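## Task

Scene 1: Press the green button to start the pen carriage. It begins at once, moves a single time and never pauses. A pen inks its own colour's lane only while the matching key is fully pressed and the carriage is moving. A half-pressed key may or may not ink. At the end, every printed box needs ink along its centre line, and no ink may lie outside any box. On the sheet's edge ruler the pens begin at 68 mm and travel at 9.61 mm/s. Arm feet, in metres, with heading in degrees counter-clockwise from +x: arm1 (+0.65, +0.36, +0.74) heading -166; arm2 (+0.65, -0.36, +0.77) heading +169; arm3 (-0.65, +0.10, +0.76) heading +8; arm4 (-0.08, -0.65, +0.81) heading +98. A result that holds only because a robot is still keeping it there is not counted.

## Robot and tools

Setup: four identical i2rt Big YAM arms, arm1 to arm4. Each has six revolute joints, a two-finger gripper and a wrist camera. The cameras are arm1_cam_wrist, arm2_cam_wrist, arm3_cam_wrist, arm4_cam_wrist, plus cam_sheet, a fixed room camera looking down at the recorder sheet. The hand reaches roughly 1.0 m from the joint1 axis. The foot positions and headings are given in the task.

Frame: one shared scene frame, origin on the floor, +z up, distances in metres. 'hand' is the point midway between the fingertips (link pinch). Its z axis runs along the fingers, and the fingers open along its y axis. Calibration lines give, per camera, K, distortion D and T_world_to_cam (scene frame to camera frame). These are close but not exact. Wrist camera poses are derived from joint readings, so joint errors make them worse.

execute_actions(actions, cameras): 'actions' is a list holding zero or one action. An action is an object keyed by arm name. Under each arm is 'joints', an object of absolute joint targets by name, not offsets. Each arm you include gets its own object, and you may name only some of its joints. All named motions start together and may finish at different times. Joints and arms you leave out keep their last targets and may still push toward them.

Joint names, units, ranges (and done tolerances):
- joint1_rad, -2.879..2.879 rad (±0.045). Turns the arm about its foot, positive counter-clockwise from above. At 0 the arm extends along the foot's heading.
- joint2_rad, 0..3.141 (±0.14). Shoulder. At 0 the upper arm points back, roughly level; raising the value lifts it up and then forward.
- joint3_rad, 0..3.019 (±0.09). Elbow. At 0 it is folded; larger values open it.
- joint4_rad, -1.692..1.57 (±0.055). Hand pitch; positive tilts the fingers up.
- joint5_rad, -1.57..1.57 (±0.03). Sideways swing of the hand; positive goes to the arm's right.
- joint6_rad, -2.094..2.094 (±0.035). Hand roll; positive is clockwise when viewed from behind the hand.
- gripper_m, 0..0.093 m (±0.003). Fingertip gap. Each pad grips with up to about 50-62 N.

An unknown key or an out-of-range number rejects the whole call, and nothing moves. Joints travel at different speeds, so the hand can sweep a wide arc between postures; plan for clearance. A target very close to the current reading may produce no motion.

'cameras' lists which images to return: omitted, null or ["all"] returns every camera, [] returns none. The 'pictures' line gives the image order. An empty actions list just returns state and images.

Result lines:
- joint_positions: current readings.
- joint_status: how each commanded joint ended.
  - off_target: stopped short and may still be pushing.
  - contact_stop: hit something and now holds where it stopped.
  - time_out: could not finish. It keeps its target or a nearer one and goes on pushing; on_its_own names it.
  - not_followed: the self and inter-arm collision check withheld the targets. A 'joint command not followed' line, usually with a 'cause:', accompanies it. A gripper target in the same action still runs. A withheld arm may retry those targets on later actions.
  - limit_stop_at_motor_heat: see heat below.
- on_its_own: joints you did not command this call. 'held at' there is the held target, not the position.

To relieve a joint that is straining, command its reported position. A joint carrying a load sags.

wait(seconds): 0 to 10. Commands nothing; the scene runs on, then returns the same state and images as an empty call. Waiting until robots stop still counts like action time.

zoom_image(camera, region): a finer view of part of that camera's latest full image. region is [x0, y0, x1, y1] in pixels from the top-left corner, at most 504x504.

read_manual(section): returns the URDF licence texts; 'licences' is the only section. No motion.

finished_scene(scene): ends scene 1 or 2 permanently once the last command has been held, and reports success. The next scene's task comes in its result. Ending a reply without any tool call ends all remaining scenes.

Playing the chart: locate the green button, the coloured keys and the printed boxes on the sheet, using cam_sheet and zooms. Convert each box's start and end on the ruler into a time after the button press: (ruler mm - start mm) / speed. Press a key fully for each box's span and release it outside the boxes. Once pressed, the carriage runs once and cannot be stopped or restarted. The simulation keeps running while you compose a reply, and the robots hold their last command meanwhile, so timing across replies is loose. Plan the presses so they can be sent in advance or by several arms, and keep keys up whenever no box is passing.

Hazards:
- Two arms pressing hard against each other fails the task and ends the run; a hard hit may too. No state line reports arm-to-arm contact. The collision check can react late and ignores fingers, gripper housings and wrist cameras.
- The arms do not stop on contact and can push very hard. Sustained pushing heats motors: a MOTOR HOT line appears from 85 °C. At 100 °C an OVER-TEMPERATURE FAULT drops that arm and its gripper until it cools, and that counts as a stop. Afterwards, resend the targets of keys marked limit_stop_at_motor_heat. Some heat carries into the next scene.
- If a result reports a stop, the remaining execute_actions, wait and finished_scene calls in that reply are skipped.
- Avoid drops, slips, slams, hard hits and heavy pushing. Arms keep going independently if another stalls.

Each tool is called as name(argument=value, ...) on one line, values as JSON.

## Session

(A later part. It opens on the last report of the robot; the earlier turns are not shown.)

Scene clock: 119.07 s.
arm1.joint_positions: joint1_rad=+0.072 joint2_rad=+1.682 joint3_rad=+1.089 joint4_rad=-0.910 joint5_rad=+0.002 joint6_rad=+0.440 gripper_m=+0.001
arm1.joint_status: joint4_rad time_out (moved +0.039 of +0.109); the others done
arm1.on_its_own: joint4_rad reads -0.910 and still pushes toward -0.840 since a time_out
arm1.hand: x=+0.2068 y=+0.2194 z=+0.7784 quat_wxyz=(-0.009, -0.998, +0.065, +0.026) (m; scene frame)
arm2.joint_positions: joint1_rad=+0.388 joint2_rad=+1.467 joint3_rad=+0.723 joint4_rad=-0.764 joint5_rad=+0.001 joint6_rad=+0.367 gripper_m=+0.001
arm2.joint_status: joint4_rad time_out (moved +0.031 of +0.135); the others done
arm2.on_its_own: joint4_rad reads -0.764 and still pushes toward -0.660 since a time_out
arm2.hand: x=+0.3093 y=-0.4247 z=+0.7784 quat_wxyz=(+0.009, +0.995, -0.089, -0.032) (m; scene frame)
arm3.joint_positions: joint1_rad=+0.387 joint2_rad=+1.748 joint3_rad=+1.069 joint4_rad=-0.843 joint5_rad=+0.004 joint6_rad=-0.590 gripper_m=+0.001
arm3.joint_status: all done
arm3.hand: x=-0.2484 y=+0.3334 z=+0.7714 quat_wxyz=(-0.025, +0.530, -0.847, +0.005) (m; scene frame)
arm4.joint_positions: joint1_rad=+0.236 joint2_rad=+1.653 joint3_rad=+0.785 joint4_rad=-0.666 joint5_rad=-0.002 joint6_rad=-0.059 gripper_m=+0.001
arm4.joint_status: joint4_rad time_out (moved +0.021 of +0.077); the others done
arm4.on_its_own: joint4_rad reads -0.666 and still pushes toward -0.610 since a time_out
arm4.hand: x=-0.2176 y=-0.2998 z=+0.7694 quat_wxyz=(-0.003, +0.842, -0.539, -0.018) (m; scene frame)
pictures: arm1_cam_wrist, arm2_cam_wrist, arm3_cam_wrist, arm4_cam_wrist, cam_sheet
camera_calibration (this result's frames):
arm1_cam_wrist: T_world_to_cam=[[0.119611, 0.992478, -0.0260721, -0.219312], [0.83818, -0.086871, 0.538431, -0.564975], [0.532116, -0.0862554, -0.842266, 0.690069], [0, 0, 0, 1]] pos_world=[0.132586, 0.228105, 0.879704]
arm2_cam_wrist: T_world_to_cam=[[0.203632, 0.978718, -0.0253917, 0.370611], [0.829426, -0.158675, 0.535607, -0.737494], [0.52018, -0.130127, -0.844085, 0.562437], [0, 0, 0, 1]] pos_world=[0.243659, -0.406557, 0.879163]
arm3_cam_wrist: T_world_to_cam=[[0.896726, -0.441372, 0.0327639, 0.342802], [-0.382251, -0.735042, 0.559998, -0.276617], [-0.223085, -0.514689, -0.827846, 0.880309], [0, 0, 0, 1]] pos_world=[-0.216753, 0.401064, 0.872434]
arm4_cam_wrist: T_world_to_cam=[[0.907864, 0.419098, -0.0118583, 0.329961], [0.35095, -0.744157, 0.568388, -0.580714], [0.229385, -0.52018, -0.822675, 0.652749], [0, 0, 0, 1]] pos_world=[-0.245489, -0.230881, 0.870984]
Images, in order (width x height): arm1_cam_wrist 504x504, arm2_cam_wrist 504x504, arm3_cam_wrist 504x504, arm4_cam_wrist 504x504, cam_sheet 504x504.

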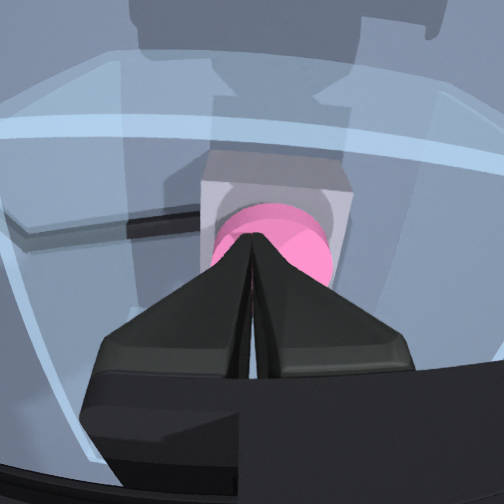

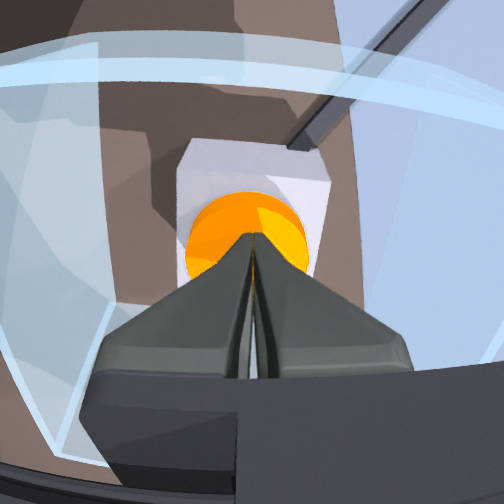

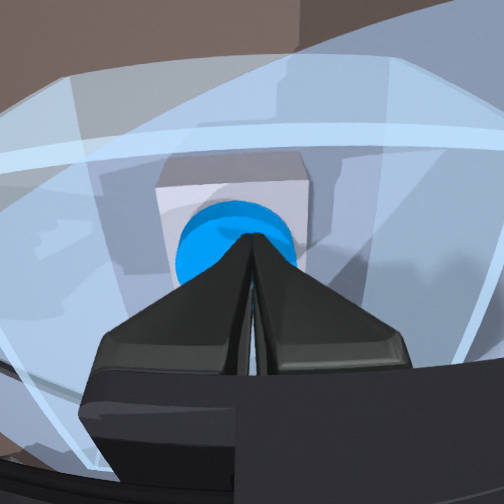

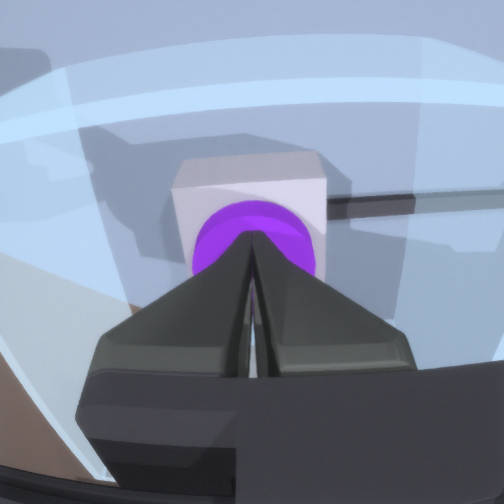

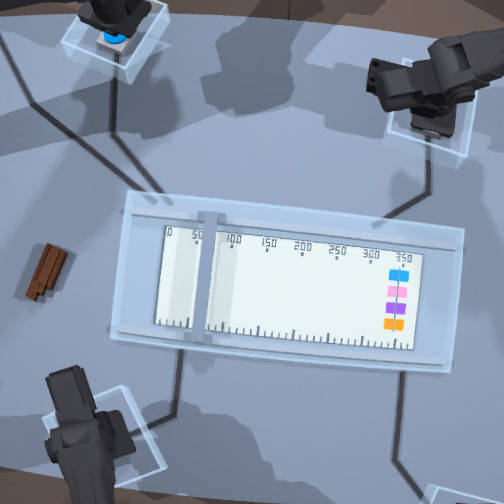

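execute_actions(actions=[{"arm1":{"joints":{"joint2_rad":1.65,"joint3_rad":1.165,"joint4_rad":-1.05}},"arm2":{"joints":{"joint2_rad":1.415,"joint3_rad":0.79,"joint4_rad":-0.91}},"arm3":{"joints":{"joint2_rad":1.69,"joint3_rad":1.13,"joint4_rad":-0.98}},"arm4":{"joints":{"joint2_rad":1.565,"joint3_rad":0.84,"joint4_rad":-0.805}}}])

execute_actions(actions=[{"arm1":{"joints":{"joint2_rad":1.77,"joint3_rad":1.07,"joint4_rad":-0.94}},"arm2":{"joints":{"joint2_rad":1.555,"joint3_rad":0.71,"joint4_rad":-0.79}},"arm3":{"joints":{"joint2_rad":1.81,"joint3_rad":1.05,"joint4_rad":-0.865}},"arm4":{"joints":{"joint2_rad":1.71,"joint3_rad":0.775,"joint4_rad":-0.68}}}])

wait(seconds=1)

execute_actions(actions=[{"arm1":{"joints":{"joint2_rad":1.65,"joint3_rad":1.165,"joint4_rad":-1.05}},"arm2":{"joints":{"joint2_rad":1.415,"joint3_rad":0.79,"joint4_rad":-0.91}},"arm3":{"joints":{"joint2_rad":1.69,"joint3_rad":1.13,"joint4_rad":-0.98}},"arm4":{"joints":{"joint2_rad":1.565,"joint3_rad":0.84,"joint4_rad":-0.805}}}])

Scene clock: 131.47 s.
arm1.joint_positions: joint1_rad=+0.072 joint2_rad=+1.668 joint3_rad=+1.119 joint4_rad=-1.039 joint5_rad=+0.002 joint6_rad=+0.440 gripper_m=+0.001
arm1.joint_status: all done
arm1.hand: x=+0.2226 y=+0.2245 z=+0.7938 quat_wxyz=(+0.006, -0.998, +0.065, -0.014) (m; scene frame)
arm2.joint_positions: joint1_rad=+0.388 joint2_rad=+1.415 joint3_rad=+0.754 joint4_rad=-0.902 joint5_rad=+0.001 joint6_rad=+0.367 gripper_m=+0.001
arm2.joint_status: all done
arm2.hand: x=+0.3224 y=-0.4223 z=+0.8029 quat_wxyz=(+0.001, +0.996, -0.089, -0.005) (m; scene frame)
arm3.joint_positions: joint1_rad=+0.387 joint2_rad=+1.688 joint3_rad=+1.089 joint4_rad=-0.970 joint5_rad=+0.004 joint6_rad=-0.590 gripper_m=+0.001
arm3.joint_status: all done
arm3.hand: x=-0.2616 y=+0.3259 z=+0.8031 quat_wxyz=(-0.002, +0.531, -0.848, +0.004) (m; scene frame)
arm4.joint_positions: joint1_rad=+0.236 joint2_rad=+1.564 joint3_rad=+0.806 joint4_rad=-0.797 joint5_rad=-0.002 joint6_rad=-0.059 gripper_m=+0.001
arm4.joint_status: all done
arm4.hand: x=-0.2143 y=-0.3070 z=+0.8055 quat_wxyz=(+0.003, +0.842, -0.539, -0.009) (m; scene frame)
pictures: arm1_cam_wrist, arm2_cam_wrist, arm3_cam_wrist, arm4_cam_wrist, cam_sheet
camera_calibration (this result's frames):
arm1_cam_wrist: T_world_to_cam=[[0.120189, 0.992708, 0.00919956, -0.253994], [0.79217, -0.101487, 0.601803, -0.622826], [0.598349, -0.0650428, -0.798591, 0.640913], [0, 0, 0, 1]] pos_world=[0.140422, 0.23062, 0.888983]
arm2_cam_wrist: T_world_to_cam=[[0.204076, 0.978947, -0.00396895, 0.348975], [0.799008, -0.16422, 0.578462, -0.788064], [0.565632, -0.121221, -0.8157, 0.542863], [0, 0, 0, 1]] pos_world=[0.251392, -0.405237, 0.900064]
arm3_cam_wrist: T_world_to_cam=[[0.897443, -0.441073, 0.00708126, 0.370984], [-0.359242, -0.721439, 0.592005, -0.329072], [-0.256009, -0.533835, -0.805903, 0.879661], [0, 0, 0, 1]] pos_world=[-0.225953, 0.395819, 0.901106]
arm4_cam_wrist: T_world_to_cam=[[0.907838, 0.419115, -0.0131204, 0.331379], [0.34667, -0.732577, 0.585791, -0.619163], [0.235902, -0.536352, -0.810356, 0.664463], [0, 0, 0, 1]] pos_world=[-0.242942, -0.236085, 0.905499]
Images, in order (width x height): arm1_cam_wrist 504x504, arm2_cam_wrist 504x504, arm3_cam_wrist 504x504, arm4_cam_wrist 504x504, cam_sheet 504x504.

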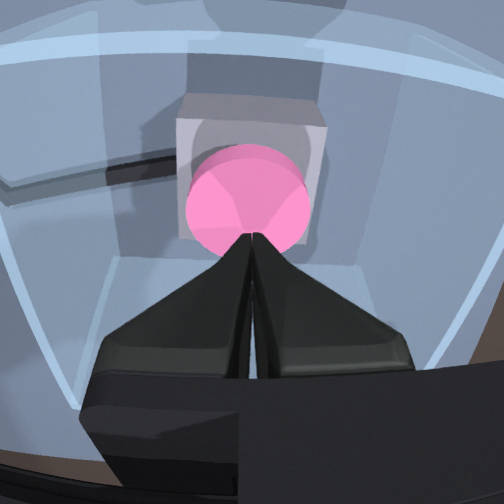

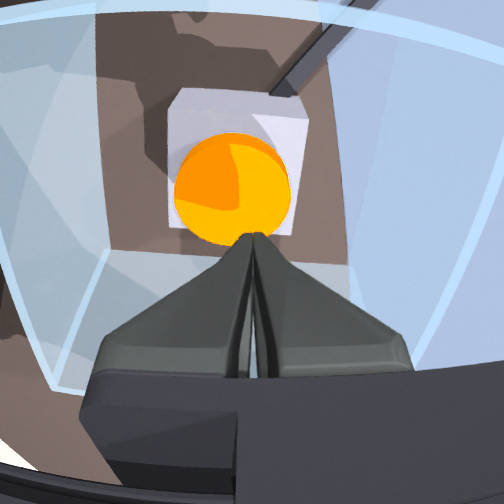

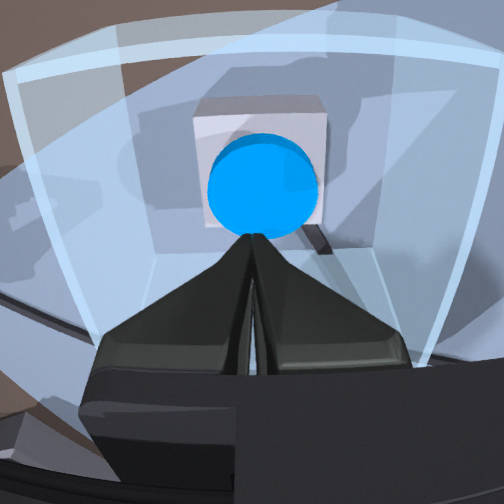

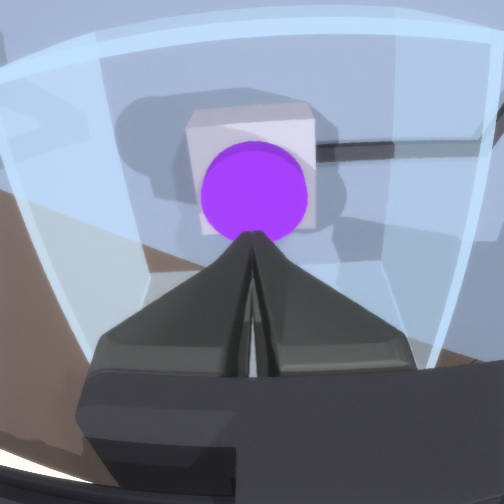

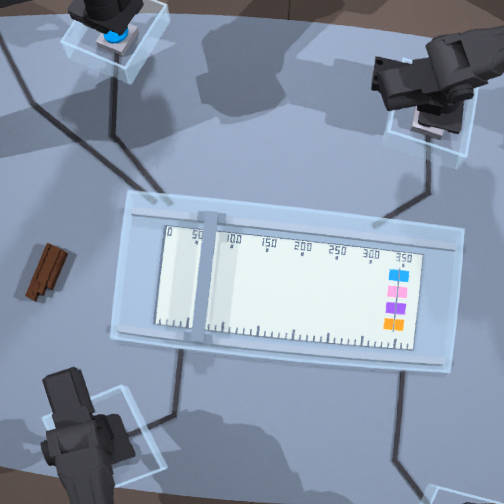

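Scene clock: 132.23 s.
arm1.joint_positions: joint1_rad=+0.072 joint2_rad=+1.694 joint3_rad=+1.108 joint4_rad=-0.961 joint5_rad=+0.002 joint6_rad=+0.440 gripper_m=+0.001
arm1.joint_status: all done
arm1.hand: x=+0.2112 y=+0.2208 z=+0.7789 quat_wxyz=(-0.001, -0.998, +0.065, +0.005) (m; scene frame)
arm2.joint_positions: joint1_rad=+0.388 joint2_rad=+1.480 joint3_rad=+0.741 joint4_rad=-0.826 joint5_rad=+0.001 joint6_rad=+0.368 gripper_m=+0.001
arm2.joint_status: all done
arm2.hand: x=+0.3170 y=-0.4233 z=+0.7788 quat_wxyz=(+0.001, +0.996, -0.089, -0.005) (m; scene frame)
arm3.joint_positions: joint1_rad=+0.387 joint2_rad=+1.753 joint3_rad=+1.077 joint4_rad=-0.879 joint5_rad=+0.004 joint6_rad=-0.590 gripper_m=+0.001
arm3.joint_status: all done
arm3.hand: x=-0.2531 y=+0.3308 z=+0.7717 quat_wxyz=(-0.009, +0.531, -0.847, +0.004) (m; scene frame)
arm4.joint_positions: joint1_rad=+0.236 joint2_rad=+1.659 joint3_rad=+0.793 joint4_rad=-0.701 joint5_rad=-0.002 joint6_rad=-0.059 gripper_m=+0.001
arm4.joint_status: all done
arm4.hand: x=-0.2157 y=-0.3046 z=+0.7692 quat_wxyz=(+0.006, +0.842, -0.539, -0.005) (m; scene frame)
pictures: arm1_cam_wrist, arm2_cam_wrist, arm3_cam_wrist, arm4_cam_wrist, cam_sheet
camera_calibration (this result's frames):
arm1_cam_wrist: T_world_to_cam=[[0.12064, 0.992663, -0.0081291, -0.235426], [0.815363, -0.0944145, 0.5712, -0.587808], [0.566242, -0.0755376, -0.820771, 0.662005], [0, 0, 0, 1]] pos_world=[0.132823, 0.228207, 0.877196]
arm2_cam_wrist: T_world_to_cam=[[0.204459, 0.978871, -0.00288603, 0.349939], [0.797901, -0.16495, 0.57978, -0.77094], [0.567054, -0.120844, -0.814768, 0.525156], [0, 0, 0, 1]] pos_world=[0.245794, -0.40625, 0.875866]
arm3_cam_wrist: T_world_to_cam=[[0.897511, -0.440756, 0.0144526, 0.360033], [-0.366036, -0.72628, 0.581838, -0.296199], [-0.245952, -0.527496, -0.813176, 0.86527], [0, 0, 0, 1]] pos_world=[-0.218738, 0.39999, 0.870754]
arm4_cam_wrist: T_world_to_cam=[[0.907834, 0.419116, -0.0133933, 0.331382], [0.344187, -0.726528, 0.594721, -0.601232], [0.239527, -0.544517, -0.803821, 0.629958], [0, 0, 0, 1]] pos_world=[-0.244795, -0.232676, 0.868377]
Images, in order (width x height): arm1_cam_wrist 504x504, arm2_cam_wrist 504x504, arm3_cam_wrist 504x504, arm4_cam_wrist 504x504, cam_sheet 504x504.

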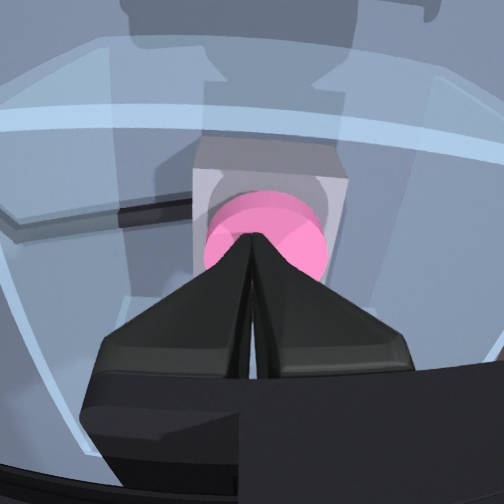

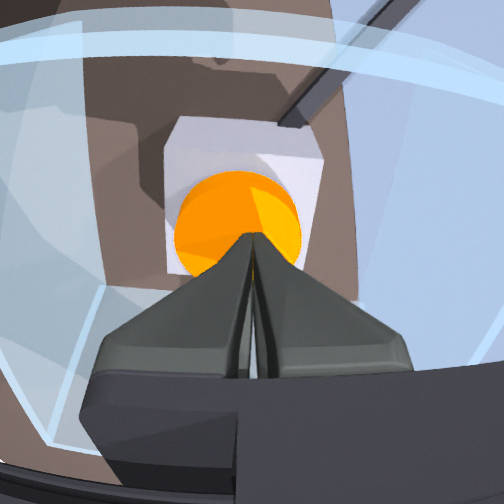

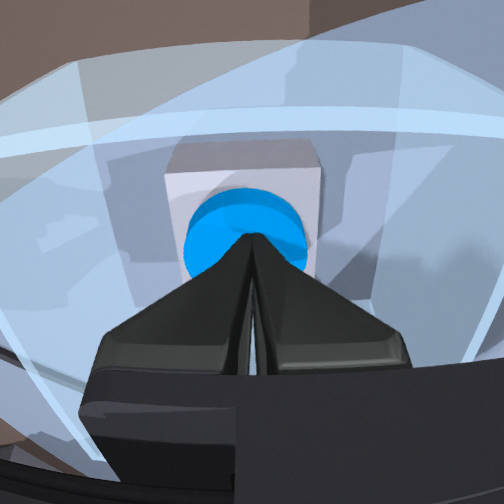

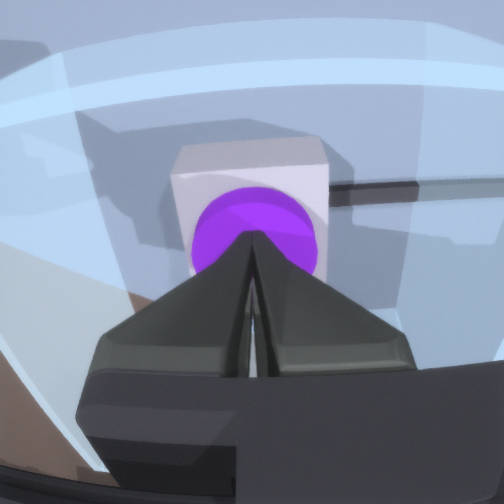

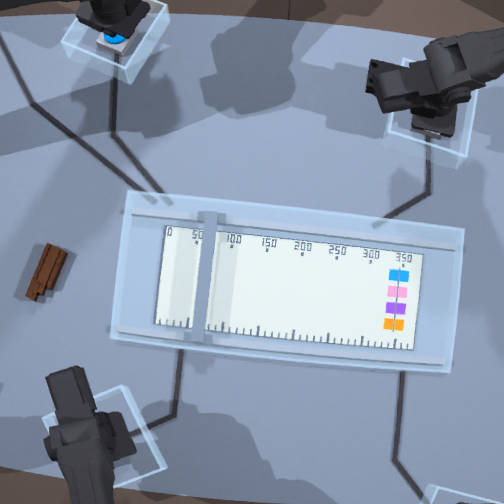

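Scene clock: 133.23 s.
arm1.joint_positions: joint1_rad=+0.072 joint2_rad=+1.694 joint3_rad=+1.108 joint4_rad=-0.961 joint5_rad=+0.002 joint6_rad=+0.440 gripper_m=+0.001
arm1.joint_status: all done
arm1.hand: x=+0.2112 y=+0.2208 z=+0.7789 quat_wxyz=(-0.001, -0.998, +0.065, +0.005) (m; scene frame)
arm2.joint_positions: joint1_rad=+0.388 joint2_rad=+1.480 joint3_rad=+0.741 joint4_rad=-0.826 joint5_rad=+0.001 joint6_rad=+0.368 gripper_m=+0.001
arm2.joint_status: all done
arm2.hand: x=+0.3170 y=-0.4233 z=+0.7788 quat_wxyz=(+0.001, +0.996, -0.089, -0.005) (m; scene frame)
arm3.joint_positions: joint1_rad=+0.387 joint2_rad=+1.753 joint3_rad=+1.077 joint4_rad=-0.879 joint5_rad=+0.004 joint6_rad=-0.590 gripper_m=+0.001
arm3.joint_status: all done
arm3.hand: x=-0.2531 y=+0.3308 z=+0.7717 quat_wxyz=(-0.009, +0.531, -0.847, +0.004) (m; scene frame)
arm4.joint_positions: joint1_rad=+0.236 joint2_rad=+1.659 joint3_rad=+0.793 joint4_rad=-0.701 joint5_rad=-0.002 joint6_rad=-0.059 gripper_m=+0.001
arm4.joint_status: all done
arm4.hand: x=-0.2157 y=-0.3046 z=+0.7692 quat_wxyz=(+0.006, +0.842, -0.539, -0.005) (m; scene frame)
wait: 1.00 s; at rest by 0.27 s
pictures: arm1_cam_wrist, arm2_cam_wrist, arm3_cam_wrist, arm4_cam_wrist, cam_sheet
camera_calibration (this result's frames):
arm1_cam_wrist: T_world_to_cam=[[0.12064, 0.992663, -0.0081291, -0.235426], [0.815363, -0.0944145, 0.5712, -0.587808], [0.566242, -0.0755376, -0.820771, 0.662005], [0, 0, 0, 1]] pos_world=[0.132823, 0.228207, 0.877196]
arm2_cam_wrist: T_world_to_cam=[[0.204459, 0.978871, -0.00288603, 0.349939], [0.797901, -0.16495, 0.57978, -0.77094], [0.567054, -0.120844, -0.814768, 0.525156], [0, 0, 0, 1]] pos_world=[0.245794, -0.40625, 0.875866]
arm3_cam_wrist: T_world_to_cam=[[0.897511, -0.440756, 0.0144526, 0.360033], [-0.366036, -0.72628, 0.581838, -0.296199], [-0.245952, -0.527496, -0.813176, 0.86527], [0, 0, 0, 1]] pos_world=[-0.218738, 0.39999, 0.870754]
arm4_cam_wrist: T_world_to_cam=[[0.907834, 0.419116, -0.0133933, 0.331382], [0.344187, -0.726528, 0.594721, -0.601232], [0.239527, -0.544517, -0.803821, 0.629958], [0, 0, 0, 1]] pos_world=[-0.244795, -0.232676, 0.868377]
Images, in order (width x height): arm1_cam_wrist 504x504, arm2_cam_wrist 504x504, arm3_cam_wrist 504x504, arm4_cam_wrist 504x504, cam_sheet 504x504.

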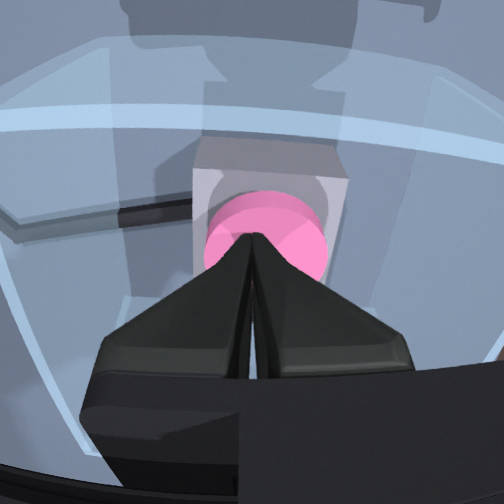

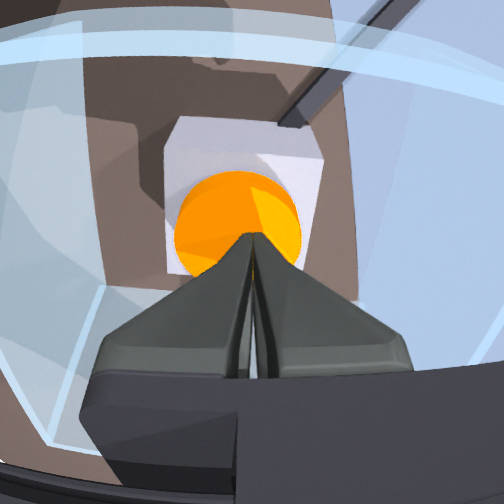

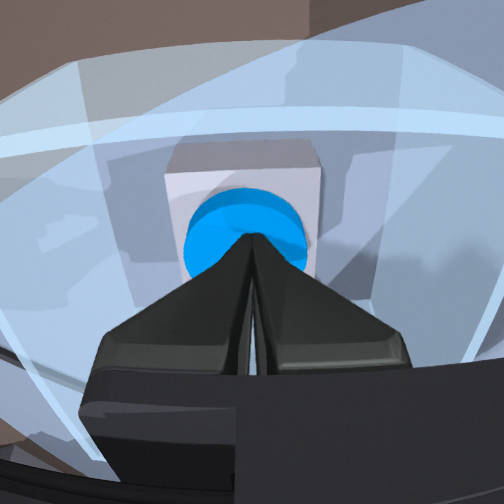

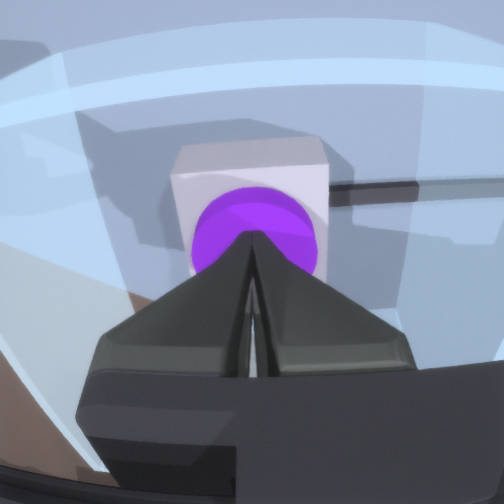

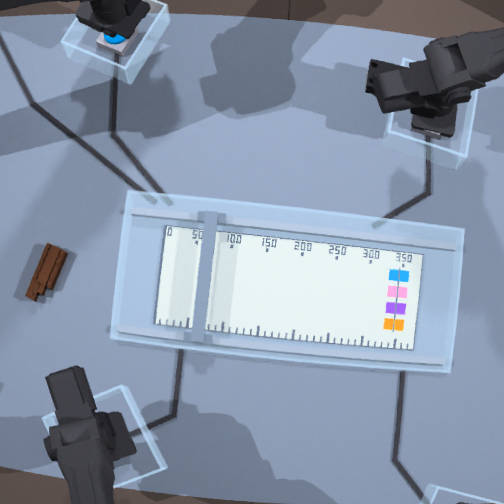

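Scene clock: 134.17 s.
arm1.joint_positions: joint1_rad=+0.072 joint2_rad=+1.665 joint3_rad=+1.121 joint4_rad=-1.039 joint5_rad=+0.002 joint6_rad=+0.440 gripper_m=+0.001
arm1.joint_status: all done
arm1.hand: x=+0.2218 y=+0.2242 z=+0.7954 quat_wxyz=(+0.005, -0.998, +0.065, -0.012) (m; scene frame)
arm2.joint_positions: joint1_rad=+0.388 joint2_rad=+1.413 joint3_rad=+0.756 joint4_rad=-0.902 joint5_rad=+0.001 joint6_rad=+0.368 gripper_m=+0.001
arm2.joint_status: all done
arm2.hand: x=+0.3213 y=-0.4224 z=+0.8041 quat_wxyz=(+0.001, +0.996, -0.089, -0.007) (m; scene frame)
arm3.joint_positions: joint1_rad=+0.387 joint2_rad=+1.689 joint3_rad=+1.089 joint4_rad=-0.970 joint5_rad=+0.004 joint6_rad=-0.590 gripper_m=+0.001
arm3.joint_status: all done
arm3.hand: x=-0.2615 y=+0.3261 z=+0.8030 quat_wxyz=(-0.002, +0.531, -0.847, +0.004) (m; scene frame)
arm4.joint_positions: joint1_rad=+0.236 joint2_rad=+1.564 joint3_rad=+0.808 joint4_rad=-0.798 joint5_rad=-0.002 joint6_rad=-0.059 gripper_m=+0.001
arm4.joint_status: all done
arm4.hand: x=-0.2145 y=-0.3063 z=+0.8060 quat_wxyz=(+0.003, +0.842, -0.539, -0.010) (m; scene frame)
pictures: arm1_cam_wrist, arm2_cam_wrist, arm3_cam_wrist, arm4_cam_wrist, cam_sheet
camera_calibration (this result's frames):
arm1_cam_wrist: T_world_to_cam=[[0.120606, 0.992672, 0.00746036, -0.252338], [0.794533, -0.101033, 0.598757, -0.621353], [0.595124, -0.0662865, -0.800896, 0.645526], [0, 0, 0, 1]] pos_world=[0.139951, 0.230501, 0.890922]
arm2_cam_wrist: T_world_to_cam=[[0.204436, 0.978867, -0.0050907, 0.350127], [0.801147, -0.164326, 0.575465, -0.786224], [0.562467, -0.121724, -0.817811, 0.547066], [0, 0, 0, 1]] pos_world=[0.250597, -0.405334, 0.901623]
arm3_cam_wrist: T_world_to_cam=[[0.897617, -0.440732, 0.00623415, 0.371605], [-0.358542, -0.721851, 0.591928, -0.328458], [-0.256382, -0.53356, -0.805967, 0.87959], [0, 0, 0, 1]] pos_world=[-0.225814, 0.395995, 0.901027]
arm4_cam_wrist: T_world_to_cam=[[0.907686, 0.419459, -0.0126669, 0.330974], [0.34697, -0.733161, 0.584882, -0.618225], [0.236047, -0.535285, -0.811019, 0.666242], [0, 0, 0, 1]] pos_world=[-0.24318, -0.23546, 0.906116]
Images, in order (width x height): arm1_cam_wrist 504x504, arm2_cam_wrist 504x504, arm3_cam_wrist 504x504, arm4_cam_wrist 504x504, cam_sheet 504x504.

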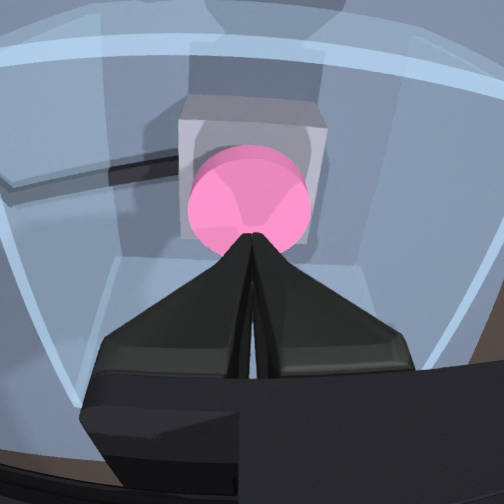

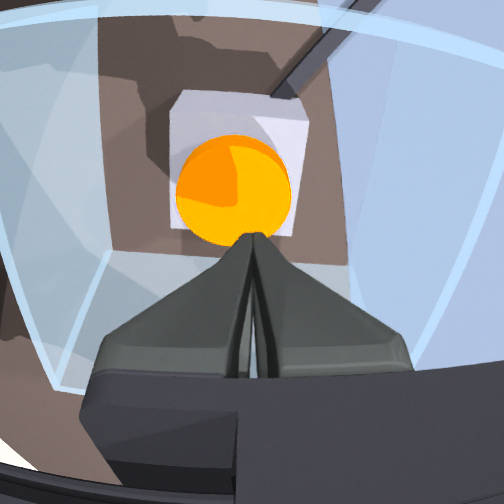

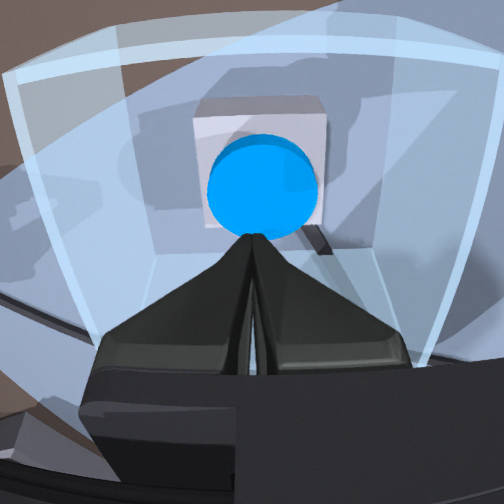

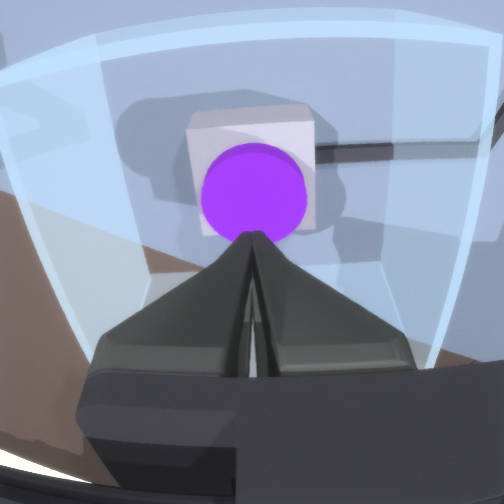

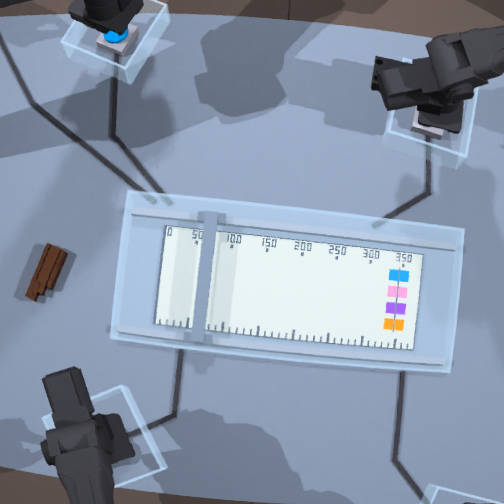

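execute_actions(actions=[{"arm1":{"joints":{"joint2_rad":1.62,"joint3_rad":1.2,"joint4_rad":-1.09}},"arm2":{"joints":{"joint2_rad":1.395,"joint3_rad":0.81,"joint4_rad":-0.935}},"arm3":{"joints":{"joint2_rad":1.528,"joint3_rad":1.36,"joint4_rad":-1.37}}}], cameras=[])

execute_actions(actions=[{"arm3":{"joints":{"joint1_rad":1.24,"joint2_rad":1.332,"joint3_rad":1.124,"joint4_rad":-1.363,"joint6_rad":0}}}], cameras=["arm3_cam_wrist","arm1_cam_wrist"])

Scene clock: 144.70 s.
arm1.joint_positions: joint1_rad=+0.072 joint2_rad=+1.632 joint3_rad=+1.153 joint4_rad=-1.079 joint5_rad=+0.002 joint6_rad=+0.440 gripper_m=+0.001
arm1.joint_status: all done
arm1.hand: x=+0.2153 y=+0.2222 z=+0.8206 quat_wxyz=(+0.001, -0.998, +0.065, +0.000) (m; scene frame)
arm2.joint_positions: joint1_rad=+0.388 joint2_rad=+1.403 joint3_rad=+0.768 joint4_rad=-0.927 joint5_rad=+0.001 joint6_rad=+0.368 gripper_m=+0.001
arm2.joint_status: all done
arm2.hand: x=+0.3208 y=-0.4225 z=+0.8110 quat_wxyz=(+0.001, +0.996, -0.089, -0.006) (m; scene frame)
arm3.joint_positions: joint1_rad=+0.387 joint2_rad=+1.516 joint3_rad=+1.345 joint4_rad=-1.359 joint5_rad=+0.004 joint6_rad=-0.590 gripper_m=+0.001
arm3.joint_status: all done
arm3.hand: x=-0.2571 y=+0.3294 z=+0.9678 quat_wxyz=(-0.022, +0.531, -0.847, +0.004) (m; scene frame)
arm4.joint_positions: joint1_rad=+0.236 joint2_rad=+1.564 joint3_rad=+0.808 joint4_rad=-0.798 joint5_rad=-0.002 joint6_rad=-0.059 gripper_m=+0.001
arm4.joint_status: not commanded
arm4.hand: x=-0.2145 y=-0.3063 z=+0.8060 quat_wxyz=(+0.003, +0.842, -0.539, -0.010) (m; scene frame)
pictures: none
No camera images: the call's "cameras" was empty. Leave "cameras" out to get every camera's image.

Scene clock: 146.30 s.
arm1.joint_positions: joint1_rad=+0.072 joint2_rad=+1.632 joint3_rad=+1.153 joint4_rad=-1.079 joint5_rad=+0.002 joint6_rad=+0.440 gripper_m=+0.001
arm1.joint_status: not commanded
arm1.hand: x=+0.2153 y=+0.2222 z=+0.8206 quat_wxyz=(+0.001, -0.998, +0.065, +0.000) (m; scene frame)
arm2.joint_positions: joint1_rad=+0.388 joint2_rad=+1.403 joint3_rad=+0.768 joint4_rad=-0.927 joint5_rad=+0.001 joint6_rad=+0.368 gripper_m=+0.001
arm2.joint_status: not commanded
arm2.hand: x=+0.3208 y=-0.4225 z=+0.8110 quat_wxyz=(+0.001, +0.996, -0.089, -0.006) (m; scene frame)
arm3.joint_positions: joint1_rad=+1.236 joint2_rad=+1.326 joint3_rad=+1.132 joint4_rad=-1.359 joint5_rad=+0.002 joint6_rad=-0.011 gripper_m=+0.001
arm3.joint_status: all done
arm3.hand: x=-0.5781 y=+0.4685 z=+0.9593 quat_wxyz=(-0.009, +0.640, -0.768, -0.003) (m; scene frame)
arm4.joint_positions: joint1_rad=+0.236 joint2_rad=+1.564 joint3_rad=+0.808 joint4_rad=-0.798 joint5_rad=-0.002 joint6_rad=-0.059 gripper_m=+0.001
arm4.joint_status: not commanded
arm4.hand: x=-0.2145 y=-0.3063 z=+0.8060 quat_wxyz=(+0.003, +0.842, -0.539, -0.010) (m; scene frame)
pictures: arm1_cam_wrist, arm3_cam_wrist
camera_calibration (this result's frames):
arm1_cam_wrist: T_world_to_cam=[[0.120688, 0.992684, -0.00351593, -0.240739], [0.809301, -0.0963402, 0.57944, -0.619826], [0.574862, -0.0727767, -0.815008, 0.686738], [0, 0, 0, 1]] pos_world=[0.135901, 0.229242, 0.918002]
arm3_cam_wrist: T_world_to_cam=[[0.98261, -0.185628, 0.00443637, 0.648909], [-0.154057, -0.801688, 0.577549, -0.262292], [-0.103653, -0.568189, -0.816344, 1.11481], [0, 0, 0, 1]] pos_world=[-0.562479, 0.543601, 1.05868]
Images, in order (width x height): arm1_cam_wrist 504x504, arm3_cam_wrist 504x504.

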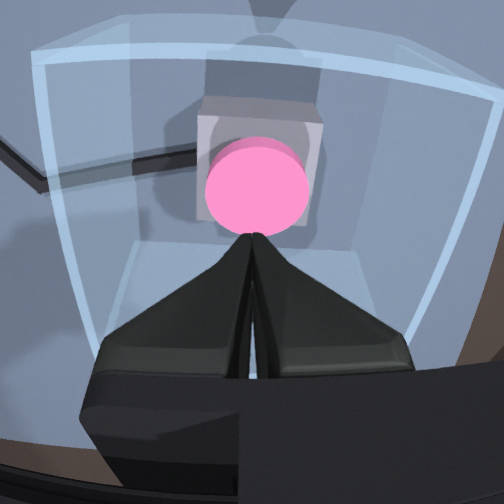

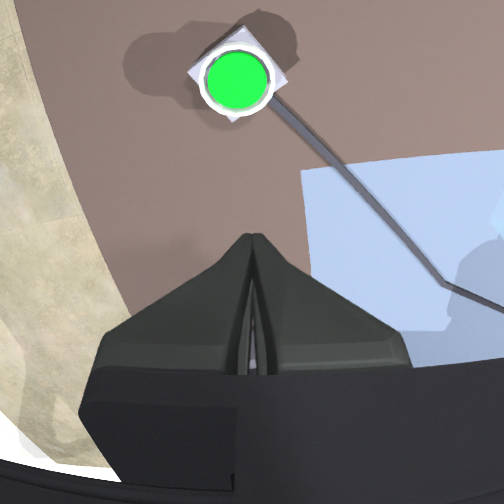

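execute_actions(actions=[{"arm3":{"joints":{"joint1_rad":1.262,"joint2_rad":1.52,"joint3_rad":0.954,"joint4_rad":-0.99}}}], cameras=["arm3_cam_wrist"])

Scene clock: 152.37 s.
arm1.joint_positions: joint1_rad=+0.072 joint2_rad=+1.632 joint3_rad=+1.153 joint4_rad=-1.079 joint5_rad=+0.002 joint6_rad=+0.440 gripper_m=+0.001
arm1.joint_status: not commanded
arm1.hand: x=+0.2153 y=+0.2222 z=+0.8206 quat_wxyz=(+0.001, -0.998, +0.065, +0.000) (m; scene frame)
arm2.joint_positions: joint1_rad=+0.388 joint2_rad=+1.403 joint3_rad=+0.768 joint4_rad=-0.927 joint5_rad=+0.001 joint6_rad=+0.368 gripper_m=+0.001
arm2.joint_status: not commanded
arm2.hand: x=+0.3208 y=-0.4225 z=+0.8110 quat_wxyz=(+0.001, +0.996, -0.089, -0.006) (m; scene frame)
arm3.joint_positions: joint1_rad=+1.250 joint2_rad=+1.527 joint3_rad=+0.943 joint4_rad=-1.002 joint5_rad=+0.002 joint6_rad=-0.011 gripper_m=+0.001
arm3.joint_status: all done
arm3.hand: x=-0.5803 y=+0.4817 z=+0.8195 quat_wxyz=(+0.004, +0.645, -0.764, +0.008) (m; scene frame)
arm4.joint_positions: joint1_rad=+0.236 joint2_rad=+1.564 joint3_rad=+0.808 joint4_rad=-0.798 joint5_rad=-0.002 joint6_rad=-0.059 gripper_m=+0.001
arm4.joint_status: not commanded
arm4.hand: x=-0.2145 y=-0.3063 z=+0.8060 quat_wxyz=(+0.003, +0.842, -0.539, -0.010) (m; scene frame)
pictures: arm3_cam_wrist
camera_calibration (this result's frames):
arm3_cam_wrist: T_world_to_cam=[[0.985001, -0.172499, 0.00421562, 0.649391], [-0.139941, -0.78432, 0.604366, -0.193423], [-0.100946, -0.595891, -0.796695, 1.00679], [0, 0, 0, 1]] pos_world=[-0.565087, 0.560251, 0.916266]
Images, in order (width x height): arm3_cam_wrist 504x504.

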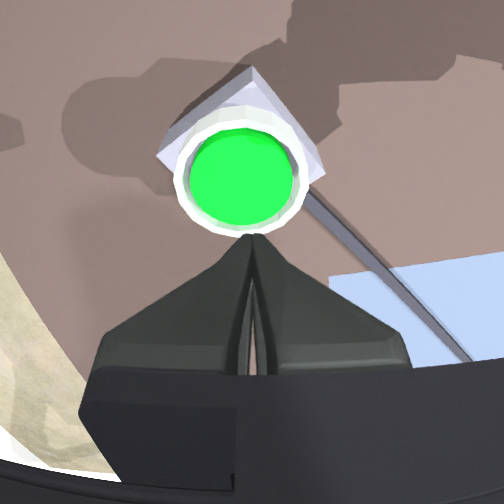

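execute_actions(actions=[{"arm3":{"joints":{"joint1_rad":1.27,"joint2_rad":1.545,"joint4_rad":-0.955}}}], cameras=["arm3_cam_wrist"])

Scene clock: 159.97 s.
arm1.joint_positions: joint1_rad=+0.072 joint2_rad=+1.632 joint3_rad=+1.153 joint4_rad=-1.079 joint5_rad=+0.002 joint6_rad=+0.440 gripper_m=+0.001
arm1.joint_status: not commanded
arm1.hand: x=+0.2153 y=+0.2222 z=+0.8206 quat_wxyz=(+0.001, -0.998, +0.065, +0.000) (m; scene frame)
arm2.joint_positions: joint1_rad=+0.388 joint2_rad=+1.403 joint3_rad=+0.768 joint4_rad=-0.927 joint5_rad=+0.001 joint6_rad=+0.368 gripper_m=+0.001
arm2.joint_status: not commanded
arm2.hand: x=+0.3208 y=-0.4225 z=+0.8110 quat_wxyz=(+0.001, +0.996, -0.089, -0.006) (m; scene frame)
arm3.joint_positions: joint1_rad=+1.256 joint2_rad=+1.527 joint3_rad=+0.943 joint4_rad=-0.967 joint5_rad=+0.002 joint6_rad=-0.011 gripper_m=+0.001
arm3.joint_status: all done
arm3.hand: x=-0.5813 y=+0.4906 z=+0.8194 quat_wxyz=(-0.009, +0.648, -0.762, -0.003) (m; scene frame)
arm4.joint_positions: joint1_rad=+0.236 joint2_rad=+1.564 joint3_rad=+0.808 joint4_rad=-0.798 joint5_rad=-0.002 joint6_rad=-0.059 gripper_m=+0.001
arm4.joint_status: not commanded
arm4.hand: x=-0.2145 y=-0.3063 z=+0.8060 quat_wxyz=(+0.003, +0.842, -0.539, -0.010) (m; scene frame)
pictures: arm3_cam_wrist
camera_calibration (this result's frames):
arm3_cam_wrist: T_world_to_cam=[[0.986099, -0.166101, 0.00440887, 0.649254], [-0.138242, -0.805408, 0.576375, -0.152344], [-0.0921855, -0.568972, -0.817174, 1.02062], [0, 0, 0, 1]] pos_world=[-0.567202, 0.565849, 0.918971]
Images, in order (width x height): arm3_cam_wrist 504x504.

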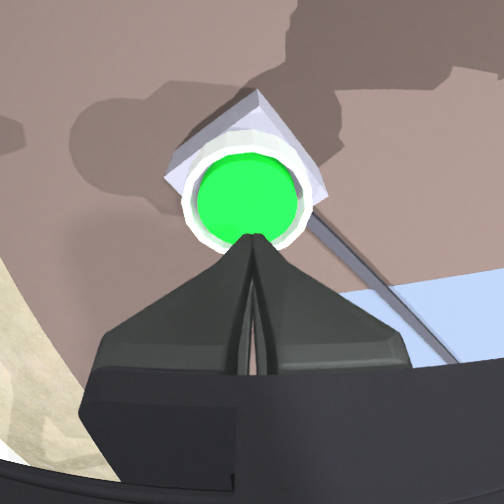

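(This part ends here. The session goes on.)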